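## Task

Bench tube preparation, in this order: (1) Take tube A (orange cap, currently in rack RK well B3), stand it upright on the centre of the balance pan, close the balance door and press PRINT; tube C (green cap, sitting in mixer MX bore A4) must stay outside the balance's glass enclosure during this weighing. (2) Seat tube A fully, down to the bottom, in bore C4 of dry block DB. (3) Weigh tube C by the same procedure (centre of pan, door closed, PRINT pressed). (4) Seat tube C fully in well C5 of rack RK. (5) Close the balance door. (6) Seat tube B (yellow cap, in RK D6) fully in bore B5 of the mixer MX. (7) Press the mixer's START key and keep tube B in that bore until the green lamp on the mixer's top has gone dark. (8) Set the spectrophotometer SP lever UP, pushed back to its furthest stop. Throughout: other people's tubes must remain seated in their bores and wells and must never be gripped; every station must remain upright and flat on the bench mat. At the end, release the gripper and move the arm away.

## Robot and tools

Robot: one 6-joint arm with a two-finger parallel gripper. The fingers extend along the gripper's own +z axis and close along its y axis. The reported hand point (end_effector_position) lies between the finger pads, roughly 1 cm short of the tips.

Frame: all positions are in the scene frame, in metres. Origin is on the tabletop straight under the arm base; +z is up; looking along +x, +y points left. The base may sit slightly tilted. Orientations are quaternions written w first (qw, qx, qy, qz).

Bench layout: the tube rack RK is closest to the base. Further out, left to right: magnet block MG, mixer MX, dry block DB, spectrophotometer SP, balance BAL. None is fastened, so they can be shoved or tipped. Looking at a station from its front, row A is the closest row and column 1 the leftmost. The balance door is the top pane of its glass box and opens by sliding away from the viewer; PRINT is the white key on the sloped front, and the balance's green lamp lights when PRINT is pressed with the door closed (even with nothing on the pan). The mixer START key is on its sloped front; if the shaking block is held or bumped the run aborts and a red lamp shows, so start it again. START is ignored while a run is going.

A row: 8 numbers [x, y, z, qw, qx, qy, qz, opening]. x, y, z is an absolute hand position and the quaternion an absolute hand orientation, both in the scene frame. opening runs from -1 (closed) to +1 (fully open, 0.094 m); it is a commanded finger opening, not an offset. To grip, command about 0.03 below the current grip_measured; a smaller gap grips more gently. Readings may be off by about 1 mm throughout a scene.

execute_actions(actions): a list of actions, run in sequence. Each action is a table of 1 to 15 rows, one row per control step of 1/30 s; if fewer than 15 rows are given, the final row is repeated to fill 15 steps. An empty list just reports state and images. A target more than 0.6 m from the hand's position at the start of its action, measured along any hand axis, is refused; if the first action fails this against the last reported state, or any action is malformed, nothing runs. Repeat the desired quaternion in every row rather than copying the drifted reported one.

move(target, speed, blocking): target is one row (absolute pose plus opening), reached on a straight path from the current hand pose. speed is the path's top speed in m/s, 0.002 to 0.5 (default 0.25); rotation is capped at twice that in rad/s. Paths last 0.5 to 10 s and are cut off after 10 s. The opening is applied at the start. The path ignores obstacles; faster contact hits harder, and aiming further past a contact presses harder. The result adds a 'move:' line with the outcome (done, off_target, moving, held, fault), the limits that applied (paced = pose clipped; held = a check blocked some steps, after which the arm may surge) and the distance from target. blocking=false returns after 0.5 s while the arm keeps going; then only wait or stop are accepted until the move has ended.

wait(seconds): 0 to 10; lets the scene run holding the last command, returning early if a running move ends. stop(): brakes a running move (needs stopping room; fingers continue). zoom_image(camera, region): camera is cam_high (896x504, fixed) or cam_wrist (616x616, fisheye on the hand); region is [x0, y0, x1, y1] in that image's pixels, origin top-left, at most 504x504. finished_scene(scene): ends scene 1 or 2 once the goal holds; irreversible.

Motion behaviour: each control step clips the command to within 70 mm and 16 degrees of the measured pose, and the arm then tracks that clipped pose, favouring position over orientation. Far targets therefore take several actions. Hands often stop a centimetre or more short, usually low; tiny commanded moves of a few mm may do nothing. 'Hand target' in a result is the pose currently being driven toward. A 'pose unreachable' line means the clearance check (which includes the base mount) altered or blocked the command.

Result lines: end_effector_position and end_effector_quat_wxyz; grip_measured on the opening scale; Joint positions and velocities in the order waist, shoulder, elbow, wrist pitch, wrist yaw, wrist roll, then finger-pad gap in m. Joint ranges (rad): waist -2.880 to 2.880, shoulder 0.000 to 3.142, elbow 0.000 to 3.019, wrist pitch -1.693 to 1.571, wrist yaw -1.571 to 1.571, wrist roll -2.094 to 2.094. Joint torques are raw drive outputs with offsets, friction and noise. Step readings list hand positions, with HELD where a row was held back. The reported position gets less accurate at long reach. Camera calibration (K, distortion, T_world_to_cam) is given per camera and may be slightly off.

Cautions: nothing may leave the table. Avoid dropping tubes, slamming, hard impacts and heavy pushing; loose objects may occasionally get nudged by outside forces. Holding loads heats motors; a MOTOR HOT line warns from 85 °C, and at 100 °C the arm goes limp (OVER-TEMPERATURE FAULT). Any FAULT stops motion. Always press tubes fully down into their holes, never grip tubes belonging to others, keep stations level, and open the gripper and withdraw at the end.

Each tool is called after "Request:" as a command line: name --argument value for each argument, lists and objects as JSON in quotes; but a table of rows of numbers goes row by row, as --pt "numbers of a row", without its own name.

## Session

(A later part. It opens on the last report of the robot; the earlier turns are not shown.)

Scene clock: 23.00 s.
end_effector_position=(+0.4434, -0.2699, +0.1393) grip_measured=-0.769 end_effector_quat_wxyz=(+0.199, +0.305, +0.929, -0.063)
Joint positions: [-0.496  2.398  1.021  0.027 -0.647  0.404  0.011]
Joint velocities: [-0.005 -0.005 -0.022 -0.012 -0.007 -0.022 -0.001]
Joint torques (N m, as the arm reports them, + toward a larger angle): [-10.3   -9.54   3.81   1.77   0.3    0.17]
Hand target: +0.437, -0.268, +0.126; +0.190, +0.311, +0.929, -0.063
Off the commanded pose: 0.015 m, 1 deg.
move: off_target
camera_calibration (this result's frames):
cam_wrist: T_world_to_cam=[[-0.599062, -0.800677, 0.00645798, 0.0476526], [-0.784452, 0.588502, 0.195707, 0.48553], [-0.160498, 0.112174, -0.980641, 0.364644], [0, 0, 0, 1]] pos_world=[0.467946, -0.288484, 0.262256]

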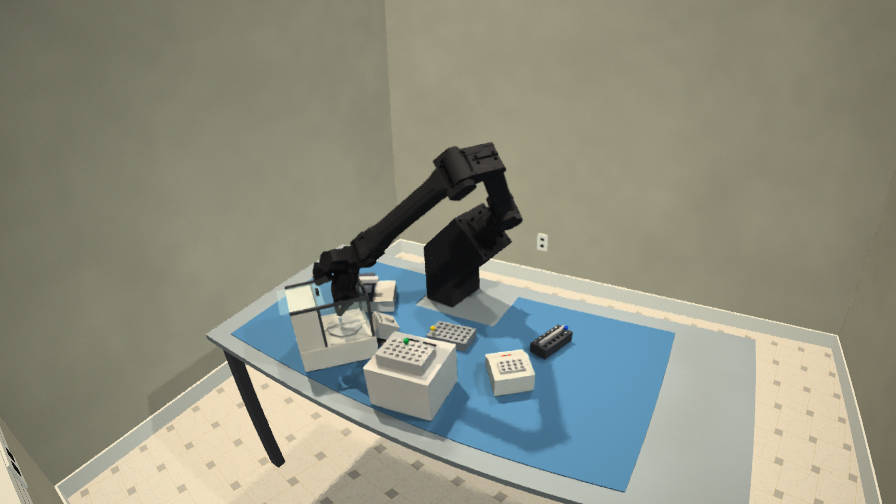

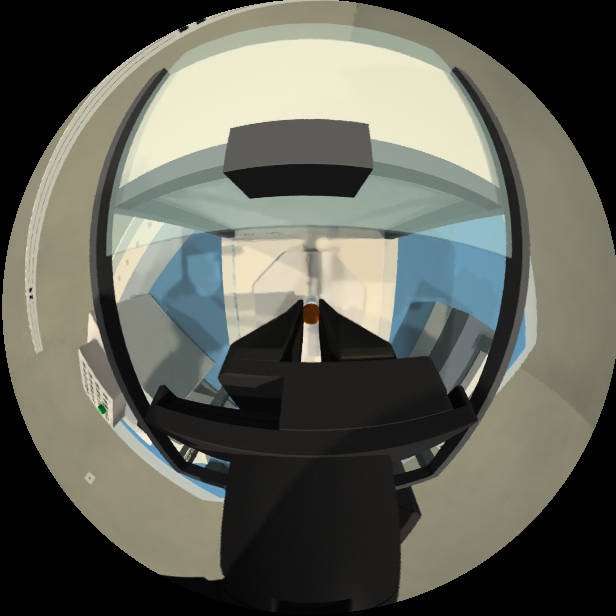

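Request:
move --target '[0.435,-0.266,0.120,0.19,0.311,0.929,-0.063,-0.785]' --speed 0.02

Request:
zoom_image --camera "cam_high" --region '[310,290,380,350]'

Scene clock: 24.50 s.
end_effector_position=(+0.4422, -0.2681, +0.1338) grip_measured=-0.769 end_effector_quat_wxyz=(+0.199, +0.305, +0.929, -0.064)
Joint positions: [-0.485  2.404  1.013  0.051 -0.644  0.417  0.011]
Joint velocities: [ 0.005  0.005  0.002 -0.002  0.037 -0.022 -0.   ]
Joint torques (N m, as the arm reports them, + toward a larger angle): [-10.17  -8.94   3.64   1.67   0.25   0.14]
Hand target: +0.435, -0.266, +0.120; +0.190, +0.311, +0.929, -0.063
Off the commanded pose: 0.016 m, 1 deg.
move: off_target
camera_calibration (this result's frames):
cam_wrist: T_world_to_cam=[[-0.598314, -0.801233, 0.00679988, 0.0479112], [-0.785285, 0.588049, 0.193716, 0.485132], [-0.15921, 0.110563, -0.981034, 0.357916], [0, 0, 0, 1]] pos_world=[0.466616, -0.286465, 0.256824]

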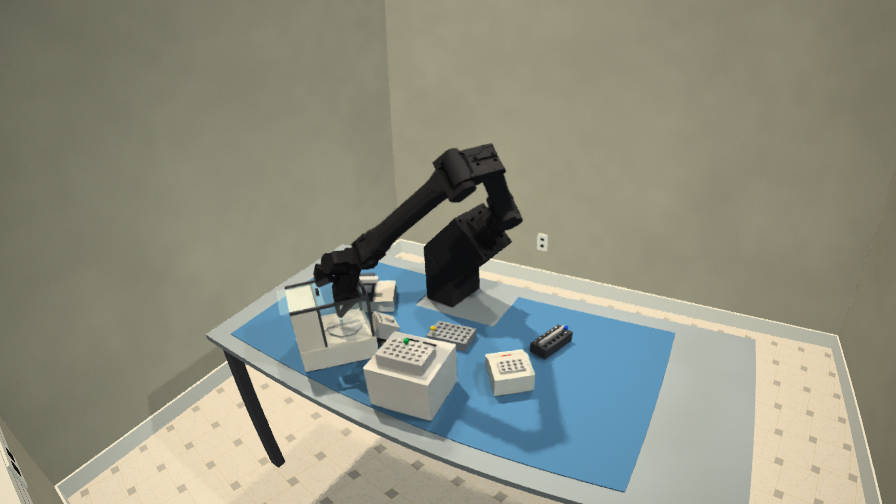

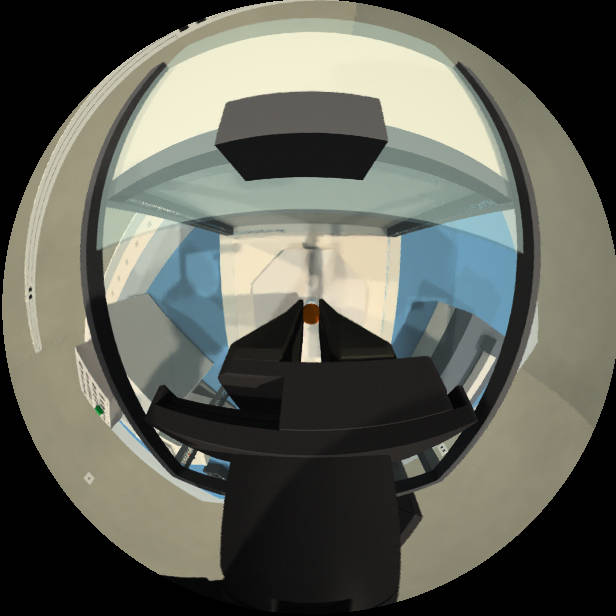

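Region (310, 290, 380, 350) of cam_high's 896x504 image, scaled by 7.200, with more detail than that image has; it fills the top 432 rows of this view, and the rest is white.

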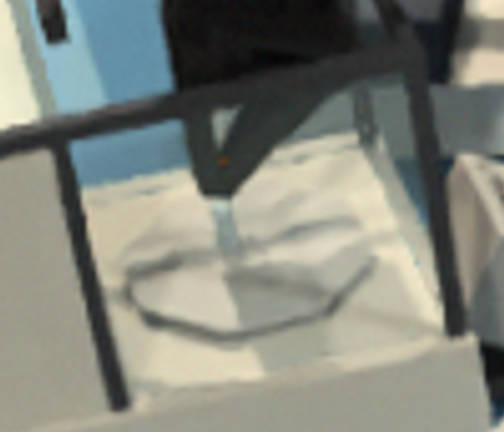

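Request:
move --target '[0.432,-0.264,0.114,0.19,0.311,0.929,-0.063,-0.785]' --speed 0.02

Request:
zoom_image --camera "cam_high" --region '[310,290,380,350]'

Scene clock: 26.03 s.
end_effector_position=(+0.4422, -0.2683, +0.1335) grip_measured=-0.769 end_effector_quat_wxyz=(+0.205, +0.304, +0.928, -0.065)
Joint positions: [-0.484  2.404  1.004  0.075 -0.64   0.427  0.011]
Joint velocities: [-0.005 -0.005 -0.012  0.007 -0.007  0.007  0.   ]
Joint torques (N m, as the arm reports them, + toward a larger angle): [-9.27 -8.9   3.37  1.65  0.22  0.2 ]
Hand target: +0.432, -0.264, +0.114; +0.190, +0.311, +0.929, -0.063
Off the commanded pose: 0.022 m, 2 deg.
move: off_target
camera_calibration (this result's frames):
cam_wrist: T_world_to_cam=[[-0.597881, -0.801566, 0.00547336, 0.0477052], [-0.787673, 0.588758, 0.18148, 0.488197], [-0.148691, 0.104192, -0.983379, 0.351581], [0, 0, 0, 1]] pos_world=[0.465339, -0.285823, 0.256879]

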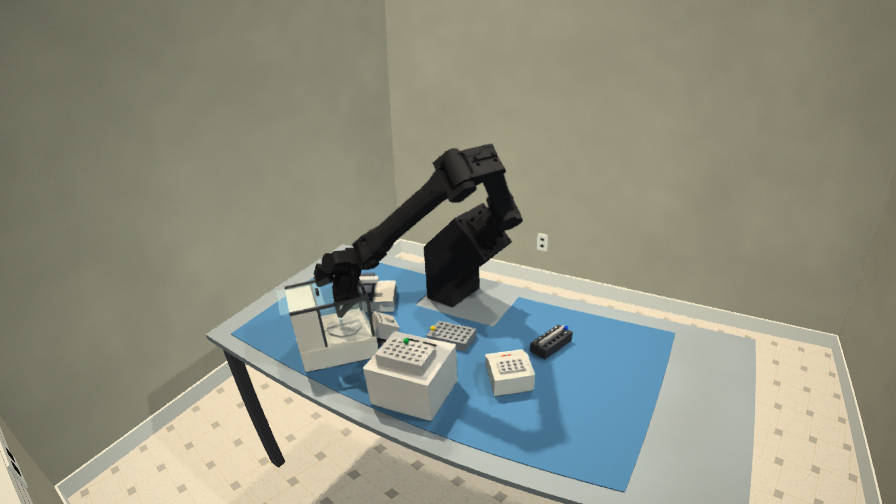

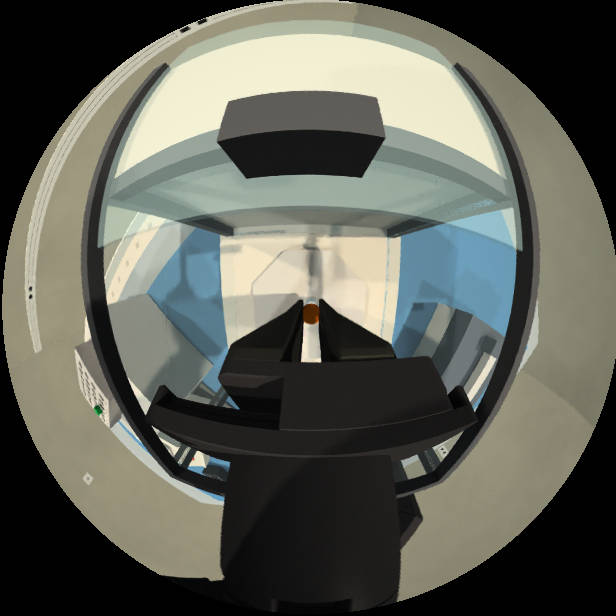

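Region (310, 290, 380, 350) of cam_high's 896x504 image, scaled by 7.200, with more detail than that image has; it fills the top 432 rows of this view, and the rest is white.

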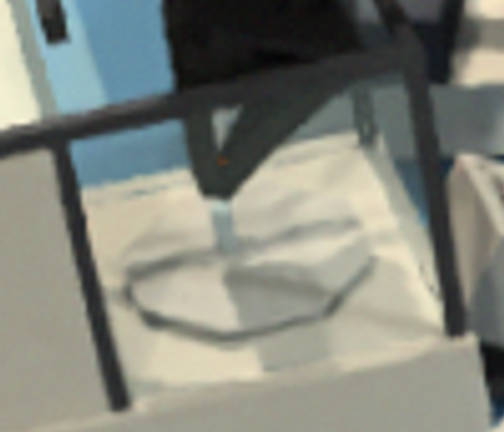

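Contact at 0.1335. Relieve, release.

Request:
execute_actions --actions '[[[0.44,-0.268,0.128,0.195,0.308,0.929,-0.063,-0.785]],[[0.44,-0.268,0.128,0.195,0.308,0.929,-0.063,-0.76],[0.44,-0.268,0.128,0.195,0.308,0.929,-0.063,-0.74],[0.44,-0.268,0.128,0.195,0.308,0.929,-0.063,-0.72],[0.44,-0.268,0.128,0.195,0.308,0.929,-0.063,-0.7],[0.44,-0.268,0.128,0.195,0.308,0.929,-0.063,-0.66],[0.44,-0.268,0.128,0.195,0.308,0.929,-0.063,-0.6],[0.44,-0.268,0.128,0.195,0.308,0.929,-0.063,-0.5],[0.44,-0.268,0.128,0.195,0.308,0.929,-0.063,-0.4]]]'

Request:
move --target '[0.452,-0.274,0.185,0.19,0.311,0.929,-0.063,-0.4]' --speed 0.06

Request:
move --target '[0.455,-0.276,0.275,0.19,0.311,0.929,-0.063,-0.4]' --speed 0.15

Request:
move --target '[0.50,-0.306,0.265,0.19,0.311,0.929,-0.063,-0.1]' --speed 0.15

Scene clock: 27.53 s.
end_effector_position=(+0.4404, -0.2677, +0.1326) grip_measured=-0.403 end_effector_quat_wxyz=(+0.202, +0.308, +0.928, -0.064)
Joint positions: [-0.484  2.404  1.004  0.066 -0.641  0.428  0.028]
Joint velocities: [ 0.015 -0.005  0.002  0.007 -0.081 -0.037  0.001]
Joint torques (N m, as the arm reports them, + toward a larger angle): [-11.08 -10.21   4.63   0.5    0.12  -0.03]
Hand target: +0.440, -0.268, +0.128; +0.195, +0.308, +0.929, -0.063
Off the commanded pose: 0.005 m, 1 deg.
Step readings (end_effector_position; steps 1 to 15: 1st action; 16 to 30: 2nd action):
0: (+0.4422, -0.2683, +0.1335)
1: (+0.4419, -0.2682, +0.1334)
2: (+0.4416, -0.2681, +0.1332)
4: (+0.4414, -0.2680, +0.1331)
8: (+0.4414, -0.2680, +0.1331)
15: (+0.4414, -0.2680, +0.1331)
16: (+0.4414, -0.2680, +0.1331)
17: (+0.4414, -0.2680, +0.1331)
19: (+0.4413, -0.2680, +0.1331)
23: (+0.4404, -0.2677, +0.1327)
30: end_effector_position above
camera_calibration (this result's frames):
cam_wrist: T_world_to_cam=[[-0.603321, -0.797486, 0.00448114, 0.0506928], [-0.78257, 0.5931, 0.189254, 0.484431], [-0.153585, 0.110674, -0.981918, 0.354111], [0, 0, 0, 1]] pos_world=[0.464071, -0.28608, 0.2558]

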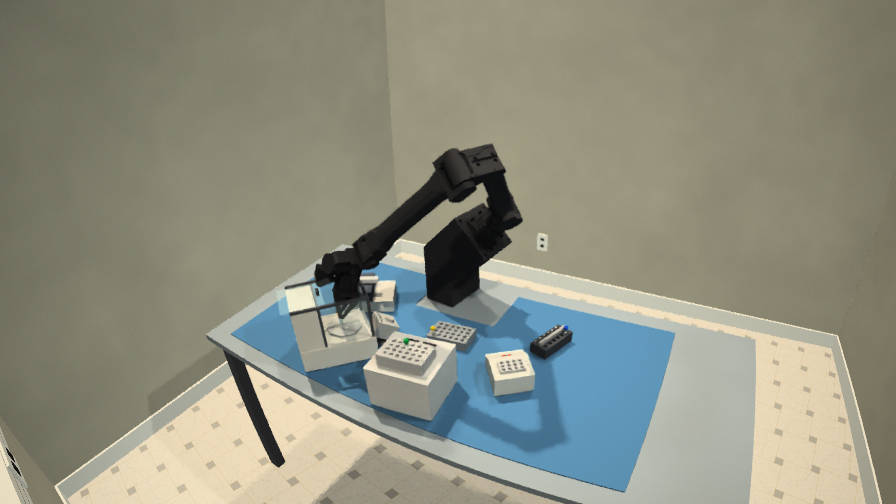

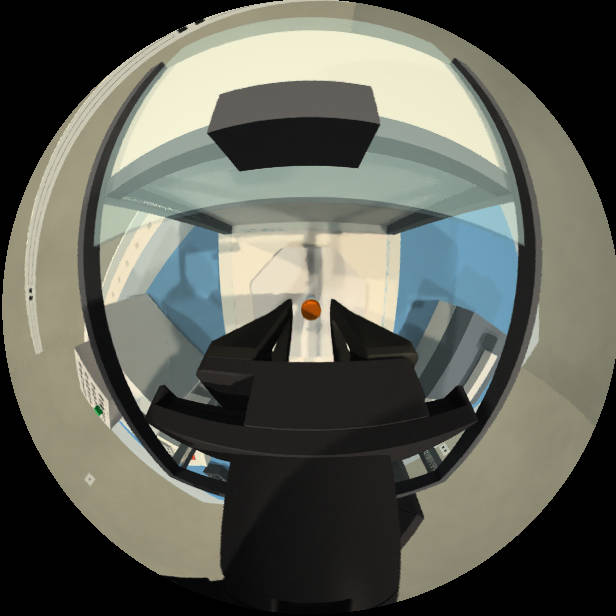

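Scene clock: 28.77 s.
end_effector_position=(+0.4373, -0.2708, +0.1752) grip_measured=-0.403 end_effector_quat_wxyz=(+0.180, +0.325, +0.926, -0.063)
Joint positions: [-0.556  2.337  1.042 -0.15  -0.653  0.336  0.028]
Joint velocities: [ 0.015 -0.005 -0.012 -0.007 -0.007 -0.007 -0.001]
Joint torques (N m, as the arm reports them, + toward a larger angle): [-11.97 -10.92   7.37   0.39   0.09  -0.16]
Hand target: +0.451, -0.274, +0.186; +0.190, +0.311, +0.929, -0.064
Off the commanded pose: 0.018 m, 2 deg.
move: off_target
camera_calibration (this result's frames):
cam_wrist: T_world_to_cam=[[-0.631152, -0.775605, 0.00914867, 0.0633912], [-0.753447, 0.615838, 0.230351, 0.46207], [-0.184295, 0.138493, -0.973065, 0.415189], [0, 0, 0, 1]] pos_world=[0.464672, -0.292895, 0.296987]

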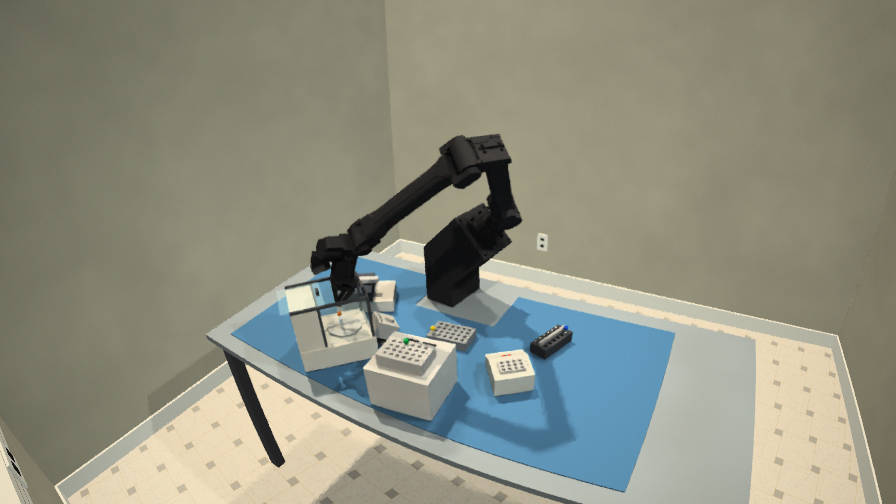

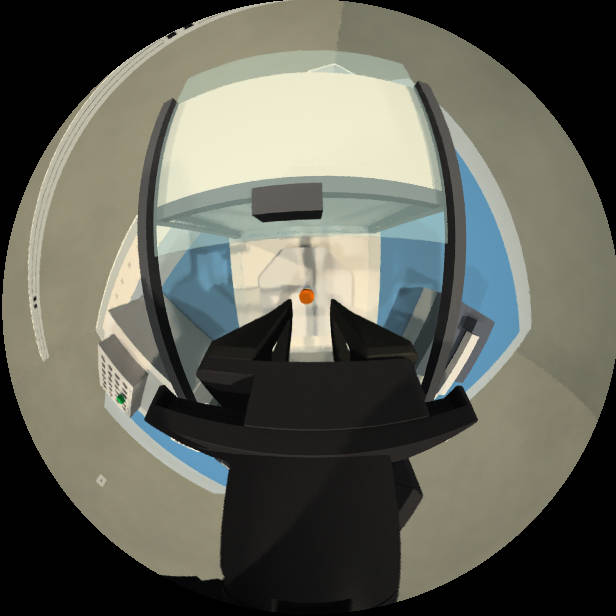

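Scene clock: 29.87 s.
end_effector_position=(+0.4411, -0.2726, +0.2661) grip_measured=-0.403 end_effector_quat_wxyz=(+0.182, +0.326, +0.926, -0.062)
Joint positions: [-0.681  2.214  1.112 -0.435 -0.664  0.184  0.028]
Joint velocities: [-0.005  0.005 -0.022 -0.017  0.007 -0.051 -0.   ]
Joint torques (N m, as the arm reports them, + toward a larger angle): [-11.12 -10.63   9.53   0.43   0.05  -0.15]
Hand target: +0.454, -0.276, +0.276; +0.190, +0.311, +0.929, -0.065
Off the commanded pose: 0.017 m, 2 deg.
move: off_target
camera_calibration (this result's frames):
cam_wrist: T_world_to_cam=[[-0.6323, -0.774698, 0.00638093, 0.0650901], [-0.753514, 0.616882, 0.22732, 0.446196], [-0.180041, 0.138926, -0.973799, 0.503056], [0, 0, 0, 1]] pos_world=[0.467942, -0.294713, 0.388031]

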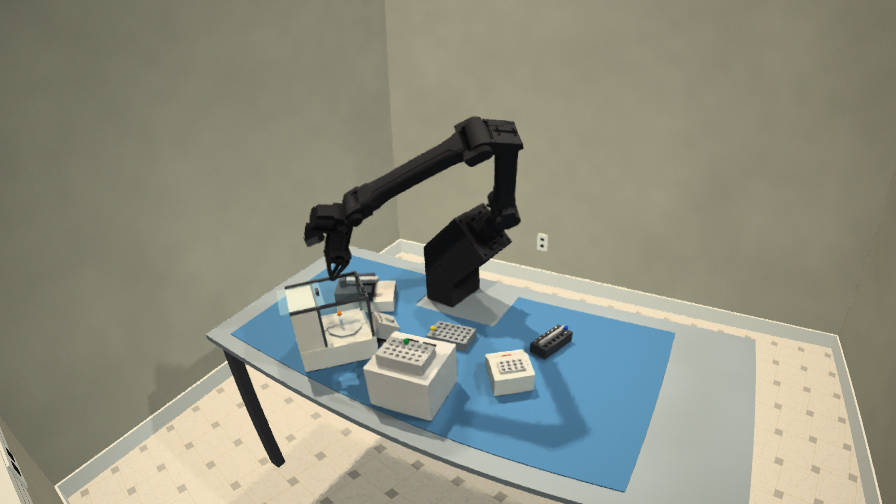

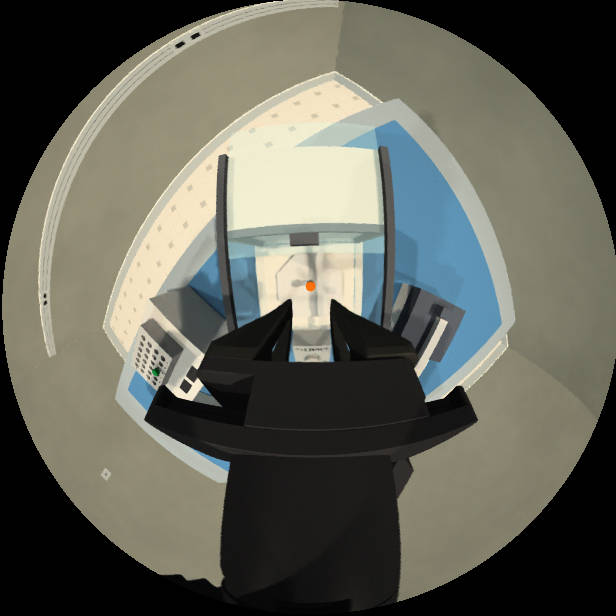

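Scene clock: 30.70 s.
end_effector_position=(+0.4867, -0.3046, +0.2687) grip_measured=-0.103 end_effector_quat_wxyz=(+0.193, +0.311, +0.928, -0.064)
Joint positions: [-0.669  2.313  1.275 -0.461 -0.668  0.188  0.042]
Joint velocities: [-0.005 -0.015 -0.007  0.017 -0.022  0.037  0.001]
Joint torques (N m, as the arm reports them, + toward a larger angle): [-11.59 -11.16   9.93   0.38   0.06   0.18]
Hand target: +0.499, -0.305, +0.265; +0.190, +0.311, +0.929, -0.062
Off the commanded pose: 0.014 m, 0 deg.
move: off_target
camera_calibration (this result's frames):
cam_wrist: T_world_to_cam=[[-0.609076, -0.793051, 0.00983506, 0.0513149], [-0.774862, 0.59766, 0.205893, 0.510017], [-0.169162, 0.117783, -0.978525, 0.507708], [0, 0, 0, 1]] pos_world=[0.512332, -0.323921, 0.391291]

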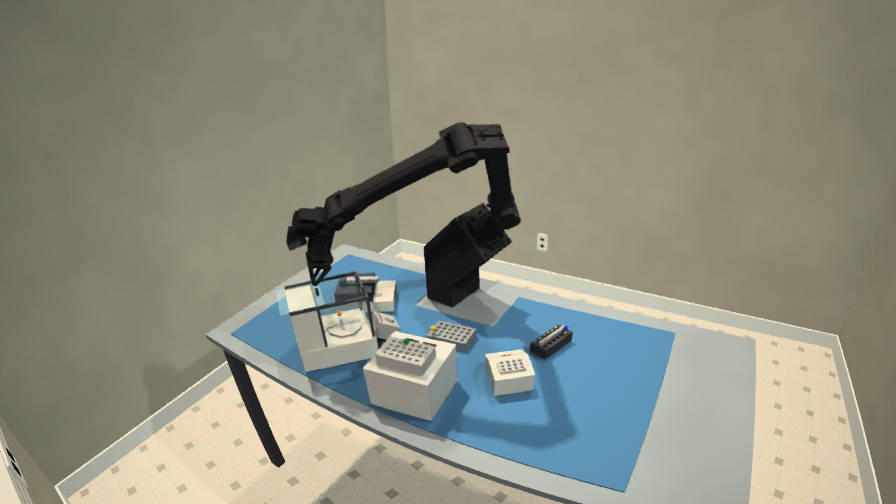

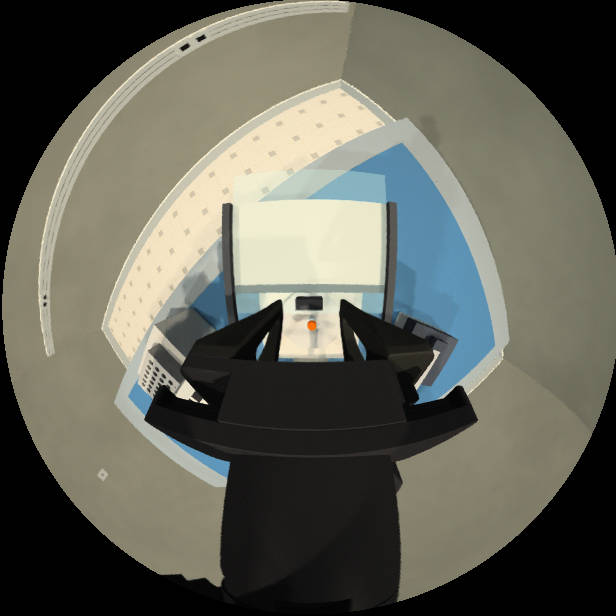

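Request:
move --target '[0.482,-0.301,0.218,0.19,0.305,0.931,-0.062,-0.1]' --speed 0.05

Scene clock: 32.23 s.
end_effector_position=(+0.4854, -0.3027, +0.2326) grip_measured=-0.103 end_effector_quat_wxyz=(+0.198, +0.300, +0.931, -0.065)
Joint positions: [-0.625  2.347  1.229 -0.331 -0.668  0.229  0.042]
Joint velocities: [-0.015  0.005 -0.002  0.017 -0.037  0.007  0.   ]
Joint torques (N m, as the arm reports them, + toward a larger angle): [-10.44 -11.17   5.99   1.92   0.07   0.17]
Hand target: +0.482, -0.301, +0.218; +0.190, +0.305, +0.931, -0.061
Off the commanded pose: 0.015 m, 1 deg.
move: off_target
camera_calibration (this result's frames):
cam_wrist: T_world_to_cam=[[-0.590065, -0.807255, 0.0127567, 0.0381643], [-0.79022, 0.580707, 0.195785, 0.51991], [-0.165456, 0.105445, -0.980564, 0.466893], [0, 0, 0, 1]] pos_world=[0.510613, -0.320339, 0.355541]

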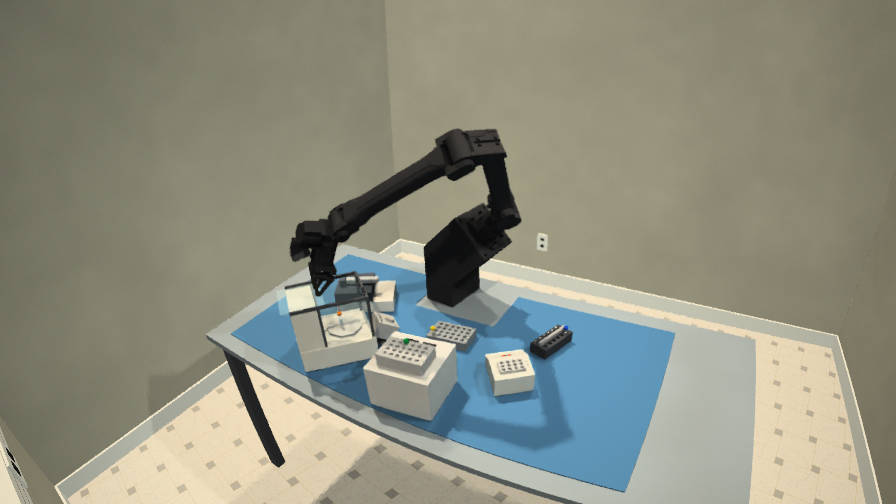

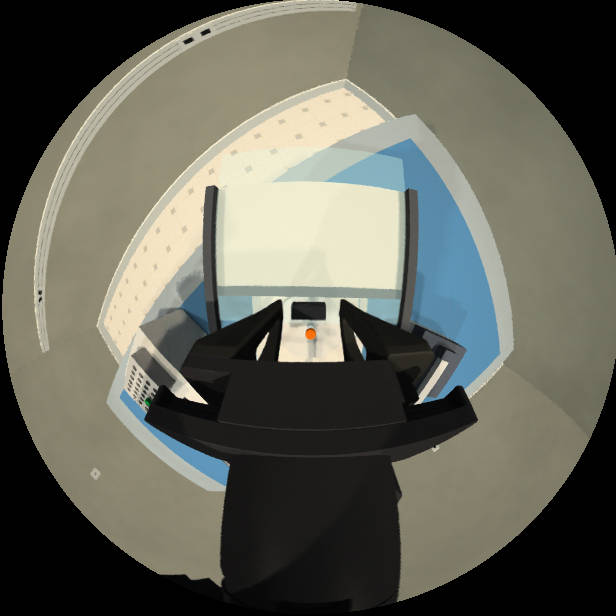

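Request:
execute_actions --actions '[[[0.483,-0.299,0.214,0.19,0.308,0.93,-0.062,-0.1]],[[0.483,-0.299,0.214,0.19,0.308,0.93,-0.062,-0.2],[0.483,-0.299,0.214,0.19,0.308,0.93,-0.062,-0.3],[0.483,-0.299,0.214,0.19,0.308,0.93,-0.062,-0.35],[0.483,-0.299,0.214,0.19,0.308,0.93,-0.062,-0.4],[0.483,-0.299,0.214,0.19,0.308,0.93,-0.062,-0.43],[0.483,-0.299,0.214,0.19,0.308,0.93,-0.062,-0.46],[0.483,-0.299,0.214,0.19,0.308,0.93,-0.062,-0.49],[0.483,-0.299,0.214,0.19,0.308,0.93,-0.062,-0.52],[0.483,-0.299,0.214,0.19,0.308,0.93,-0.062,-0.55]]]'

Request:
move --target '[0.403,-0.2395,0.231,0.19,0.308,0.93,-0.062,-0.55]' --speed 0.07

Request:
move --target '[0.378,-0.221,0.231,0.19,0.308,0.93,-0.062,-0.55]' --speed 0.03

Scene clock: 33.73 s.
end_effector_position=(+0.4869, -0.3015, +0.2308) grip_measured=-0.512 end_effector_quat_wxyz=(+0.200, +0.303, +0.930, -0.064)
Joint positions: [-0.62   2.347  1.225 -0.319 -0.668  0.246  0.023]
Joint velocities: [-0.005 -0.005  0.012 -0.012 -0.007  0.037  0.001]
Joint torques (N m, as the arm reports them, + toward a larger angle): [-10.55 -10.8    5.89   1.71   0.17   0.18]
Hand target: +0.483, -0.299, +0.214; +0.190, +0.308, +0.930, -0.062
Off the commanded pose: 0.017 m, 1 deg.
Step readings (end_effector_position; steps 1 to 15: 1st action; 16 to 30: 2nd action):
0: (+0.4854, -0.3027, +0.2326)
1: (+0.4854, -0.3026, +0.2324)
2: (+0.4859, -0.3027, +0.2324)
4: (+0.4862, -0.3023, +0.2318)
8: (+0.4867, -0.3016, +0.2309)
15: (+0.4868, -0.3015, +0.2308)
16: (+0.4868, -0.3015, +0.2308)
17: (+0.4868, -0.3015, +0.2308)
19: (+0.4868, -0.3015, +0.2308)
23: (+0.4868, -0.3015, +0.2308)
30: end_effector_position above
camera_calibration (this result's frames):
cam_wrist: T_world_to_cam=[[-0.595408, -0.803382, 0.00813484, 0.044885], [-0.78748, 0.58557, 0.192311, 0.521718], [-0.159263, 0.108098, -0.9813, 0.463212], [0, 0, 0, 1]] pos_world=[0.51134, -0.319514, 0.353852]

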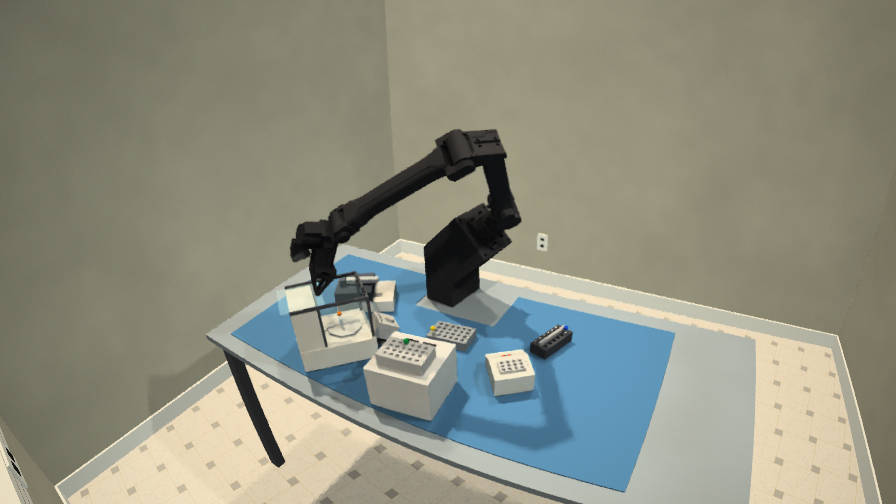

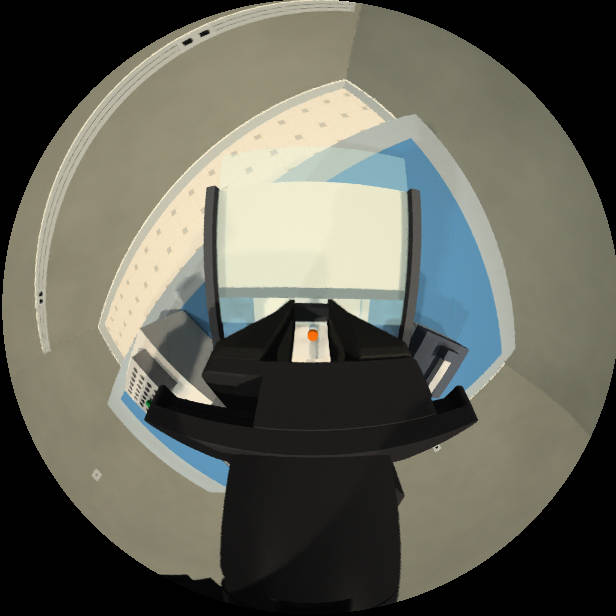

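Scene clock: 35.53 s.
end_effector_position=(+0.4079, -0.2410, +0.2291) grip_measured=-0.512 end_effector_quat_wxyz=(+0.188, +0.307, +0.931, -0.063)
Joint positions: [-0.632  2.169  0.93  -0.244 -0.669  0.216  0.023]
Joint velocities: [ 0.005 -0.015 -0.022 -0.017  0.051 -0.022 -0.001]
Joint torques (N m, as the arm reports them, + toward a larger angle): [-10.6   -9.88   4.95   1.24   0.07  -0.04]
Hand target: +0.403, -0.241, +0.231; +0.190, +0.308, +0.930, -0.062
Off the commanded pose: 0.005 m, 0 deg.
move: done
camera_calibration (this result's frames):
cam_wrist: T_world_to_cam=[[-0.601175, -0.799021, 0.0123668, 0.0488797], [-0.77857, 0.589134, 0.216217, 0.416175], [-0.180048, 0.120356, -0.976267, 0.452707], [0, 0, 0, 1]] pos_world=[0.434916, -0.260613, 0.351375]

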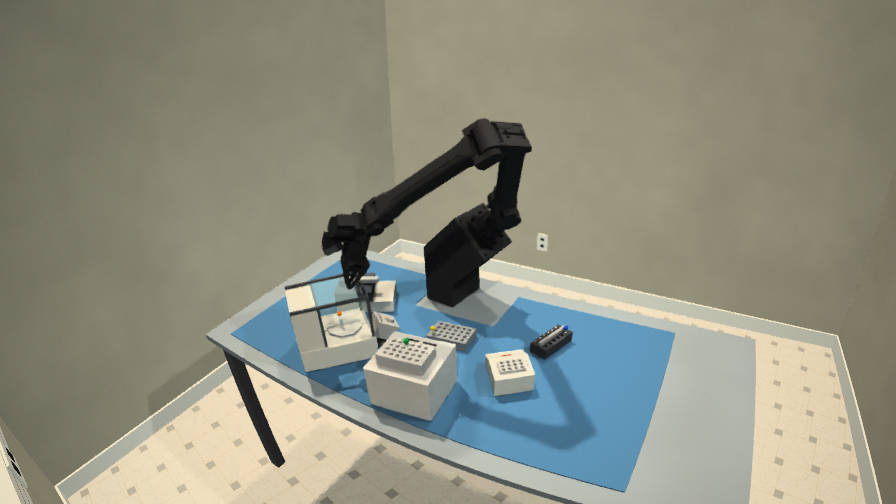

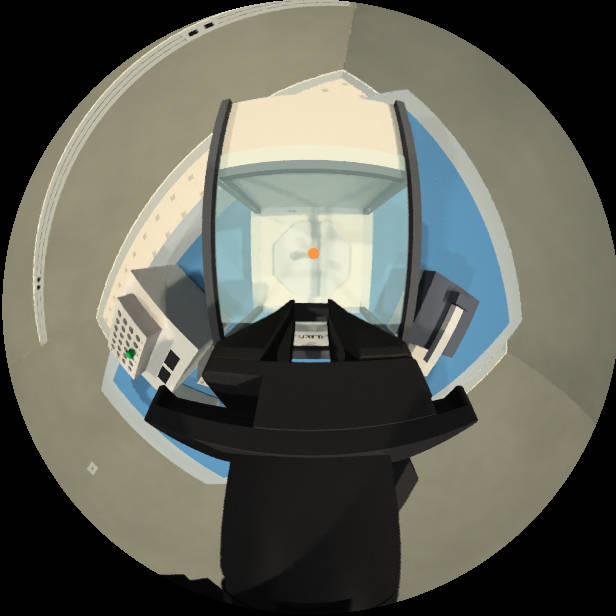

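Scene clock: 36.97 s.
end_effector_position=(+0.3911, -0.2281, +0.2289) grip_measured=-0.512 end_effector_quat_wxyz=(+0.194, +0.301, +0.931, -0.065)
Joint positions: [-0.635  2.127  0.857 -0.199 -0.667  0.212  0.023]
Joint velocities: [-0.005  0.005  0.002  0.017  0.051 -0.007  0.   ]
Joint torques (N m, as the arm reports them, + toward a larger angle): [-10.41 -10.59   3.36   0.51   0.01  -0.07]
Hand target: +0.378, -0.222, +0.231; +0.190, +0.308, +0.930, -0.062
Off the commanded pose: 0.015 m, 1 deg.
move: off_target
camera_calibration (this result's frames):
cam_wrist: T_world_to_cam=[[-0.593243, -0.804881, 0.0151463, 0.043968], [-0.786239, 0.583338, 0.203826, 0.40004], [-0.172891, 0.10901, -0.97889, 0.443118], [0, 0, 0, 1]] pos_world=[0.417222, -0.246274, 0.351559]

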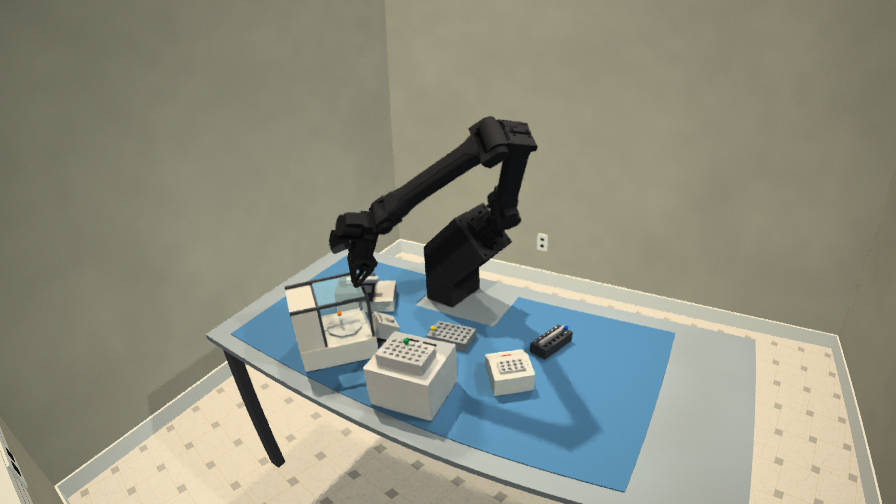

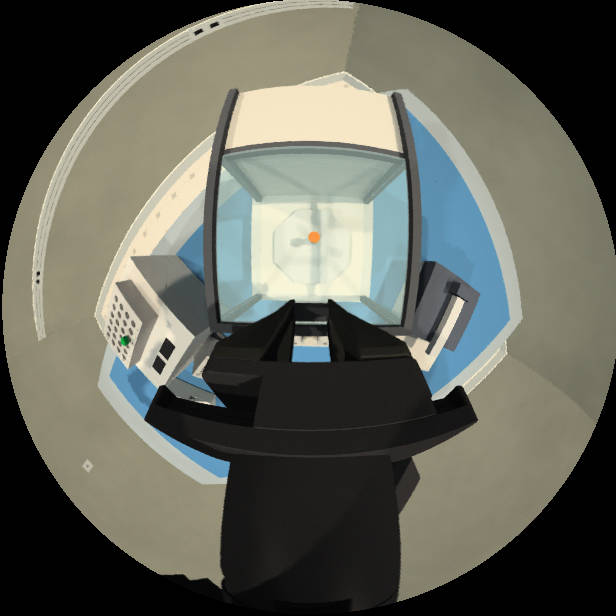

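Request:
execute_actions --actions '[[[0.39,-0.228,0.231,0.19,0.308,0.93,-0.062,-0.4],[0.39,-0.228,0.231,0.19,0.308,0.93,-0.062,-0.3],[0.39,-0.228,0.231,0.19,0.308,0.93,-0.062,-0.1]]]'

Request:
move --target '[0.39,-0.228,0.285,0.19,0.308,0.93,-0.062,-0.1]' --speed 0.15

Request:
move --target '[0.305,-0.166,0.265,0.237,0.303,0.92,-0.078,-1]'

Request:
move --target '[0.30,-0.165,0.12,0.237,0.303,0.92,-0.078,-1]' --speed 0.15

Scene clock: 39.27 s.
end_effector_position=(+0.3895, -0.2277, +0.2288) grip_measured=-0.103 end_effector_quat_wxyz=(+0.191, +0.305, +0.931, -0.064)
Joint positions: [-0.637  2.127  0.857 -0.208 -0.668  0.212  0.042]
Joint velocities: [-0.015  0.005 -0.012 -0.007  0.051 -0.066  0.   ]
Joint torques (N m, as the arm reports them, + toward a larger angle): [-9.73 -8.83  6.24  0.36  0.04  0.01]
Hand target: +0.390, -0.228, +0.231; +0.190, +0.308, +0.930, -0.062
Off the commanded pose: 0.002 m, 0 deg.
Step readings (end_effector_position):
0: (+0.3911, -0.2281, +0.2289)
1: (+0.3911, -0.2281, +0.2289)
2: (+0.3906, -0.2279, +0.2289)
4: (+0.3899, -0.2278, +0.2288)
8: (+0.3895, -0.2277, +0.2288)
15: end_effector_position above
camera_calibration (this result's frames):
cam_wrist: T_world_to_cam=[[-0.598302, -0.801162, 0.0131597, 0.0466582], [-0.781773, 0.587266, 0.209639, 0.396434], [-0.175683, 0.11514, -0.97769, 0.444935], [0, 0, 0, 1]] pos_world=[0.416005, -0.246661, 0.351286]

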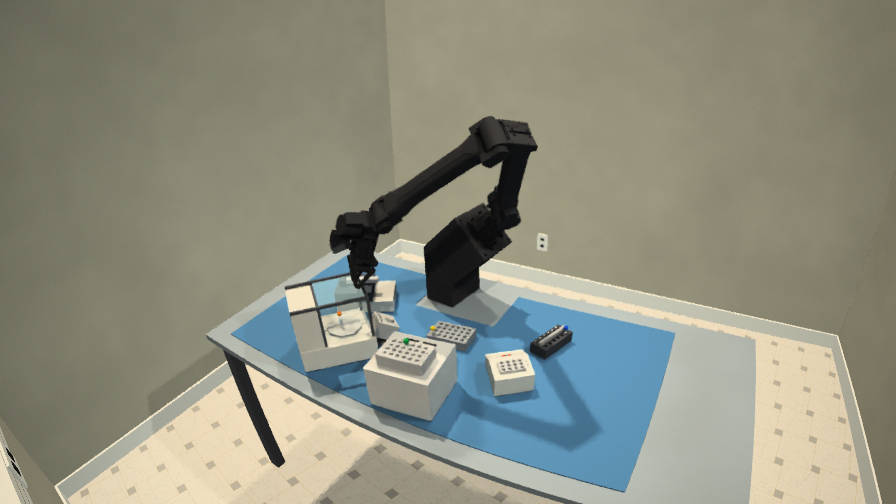

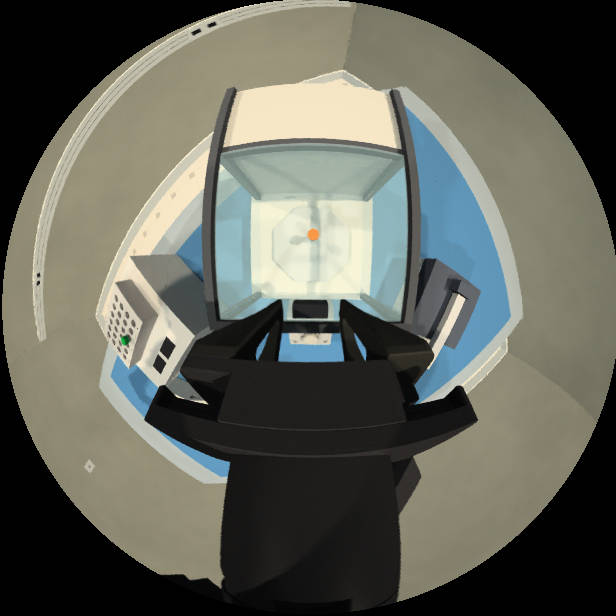

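Scene clock: 40.10 s.
end_effector_position=(+0.3745, -0.2240, +0.2748) grip_measured=-0.103 end_effector_quat_wxyz=(+0.181, +0.325, +0.926, -0.060)
Joint positions: [-0.723  2.044  0.879 -0.41  -0.67   0.126  0.042]
Joint velocities: [ 0.015 -0.015  0.002 -0.007 -0.022 -0.066  0.   ]
Joint torques (N m, as the arm reports them, + toward a larger angle): [-9.27 -8.58  9.72  0.47  0.03 -0.14]
Hand target: +0.389, -0.228, +0.286; +0.190, +0.308, +0.930, -0.064
Off the commanded pose: 0.019 m, 2 deg.
move: off_target
camera_calibration (this result's frames):
cam_wrist: T_world_to_cam=[[-0.630017, -0.776577, 0.00265705, 0.0603151], [-0.755206, 0.613469, 0.23091, 0.362922], [-0.180949, 0.14347, -0.972972, 0.493916], [0, 0, 0, 1]] pos_world=[0.401454, -0.246665, 0.396604]

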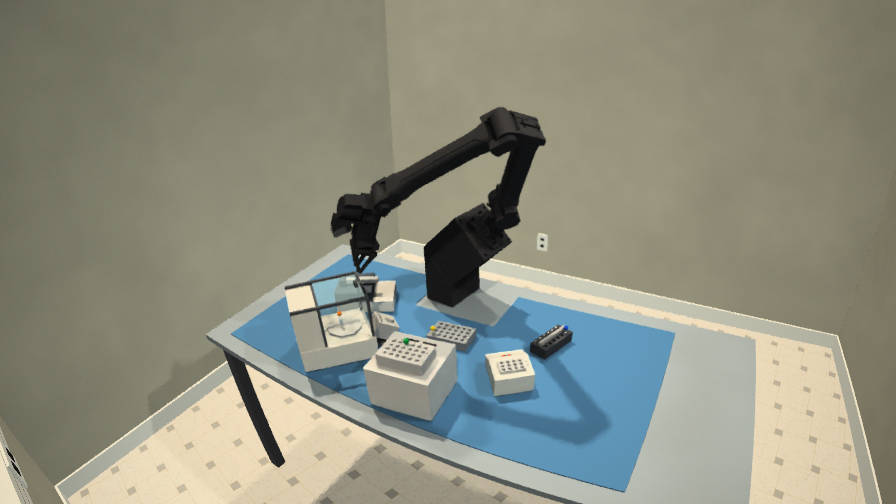

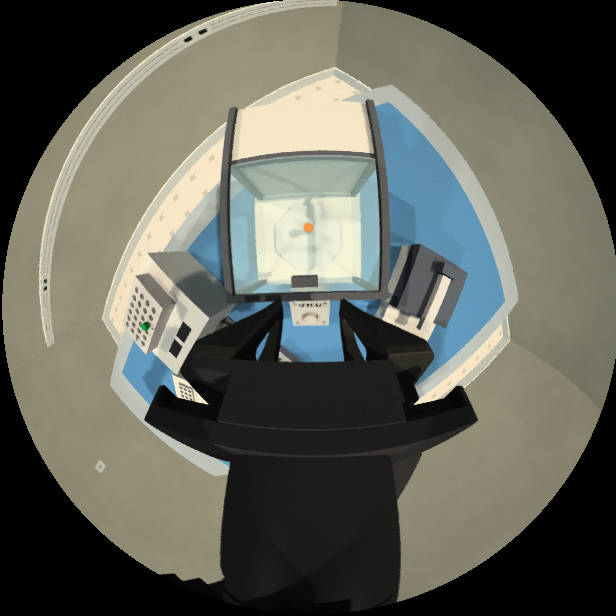

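Scene clock: 40.97 s.
end_effector_position=(+0.3019, -0.1620, +0.2613) grip_measured=-0.989 end_effector_quat_wxyz=(+0.227, +0.298, +0.924, -0.076)
Joint positions: [-0.731  1.825  0.532 -0.159 -0.666  0.146  0.001]
Joint velocities: [-0.005 -0.005  0.007  0.007 -0.066  0.037  0.   ]
Joint torques (N m, as the arm reports them, + toward a larger angle): [-6.83 -4.93  6.47  1.94  0.2   0.14]
Hand target: +0.305, -0.166, +0.266; +0.237, +0.303, +0.920, -0.078
Off the commanded pose: 0.006 m, 1 deg.
move: done
camera_calibration (this result's frames):
cam_wrist: T_world_to_cam=[[-0.592513, -0.805434, 0.0143212, 0.0437488], [-0.797265, 0.588862, 0.132704, 0.307584], [-0.115318, 0.0672111, -0.991052, 0.431314], [0, 0, 0, 1]] pos_world=[0.320886, -0.174877, 0.386011]

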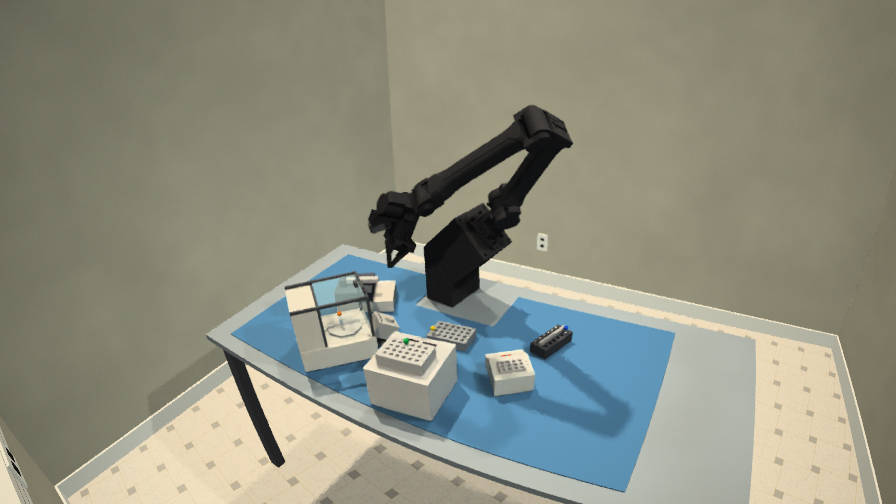

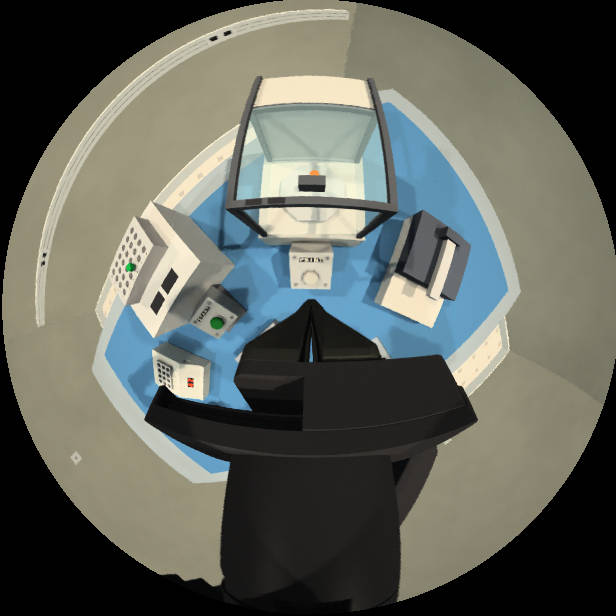

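Scene clock: 42.50 s.
end_effector_position=(+0.3027, -0.1653, +0.1183) grip_measured=-0.989 end_effector_quat_wxyz=(+0.237, +0.298, +0.922, -0.074)
Joint positions: [-0.393  2.275  0.463  0.624 -0.583  0.568  0.001]
Joint velocities: [-0.005 -0.005 -0.007 -0.007 -0.007  0.037 -0.   ]
Joint torques (N m, as the arm reports them, + toward a larger angle): [-6.86 -6.15  0.45  1.98  0.36  0.15]
Hand target: +0.301, -0.163, +0.116; +0.237, +0.303, +0.920, -0.073
Off the commanded pose: 0.003 m, 1 deg.
move: done
camera_calibration (this result's frames):
cam_wrist: T_world_to_cam=[[-0.59173, -0.806121, 0.00493234, 0.0443826], [-0.800506, 0.588308, 0.114381, 0.332154], [-0.0951065, 0.0637342, -0.993425, 0.283496], [0, 0, 0, 1]] pos_world=[0.319116, -0.177699, 0.243421]

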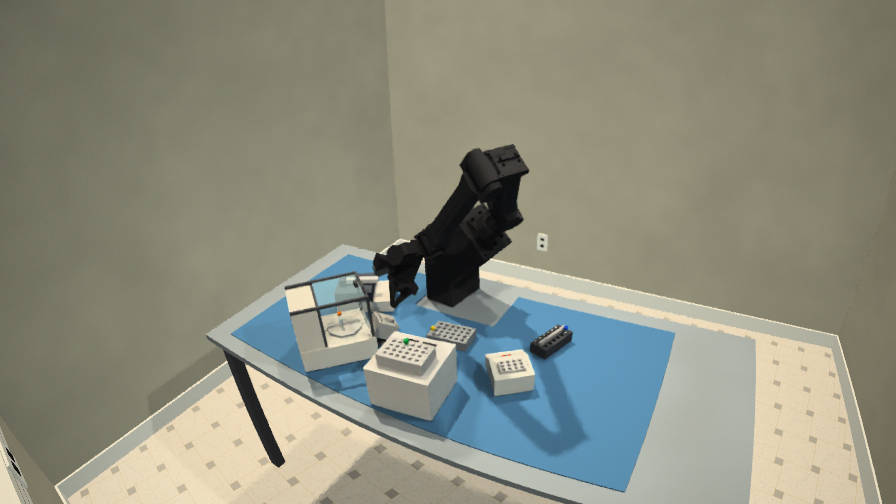

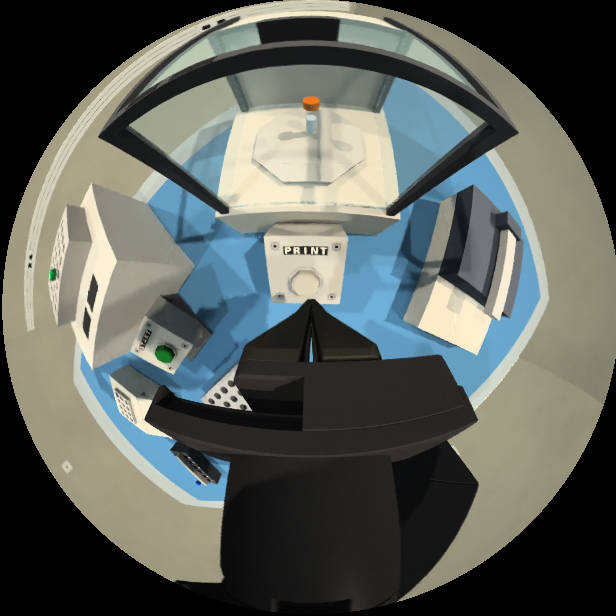

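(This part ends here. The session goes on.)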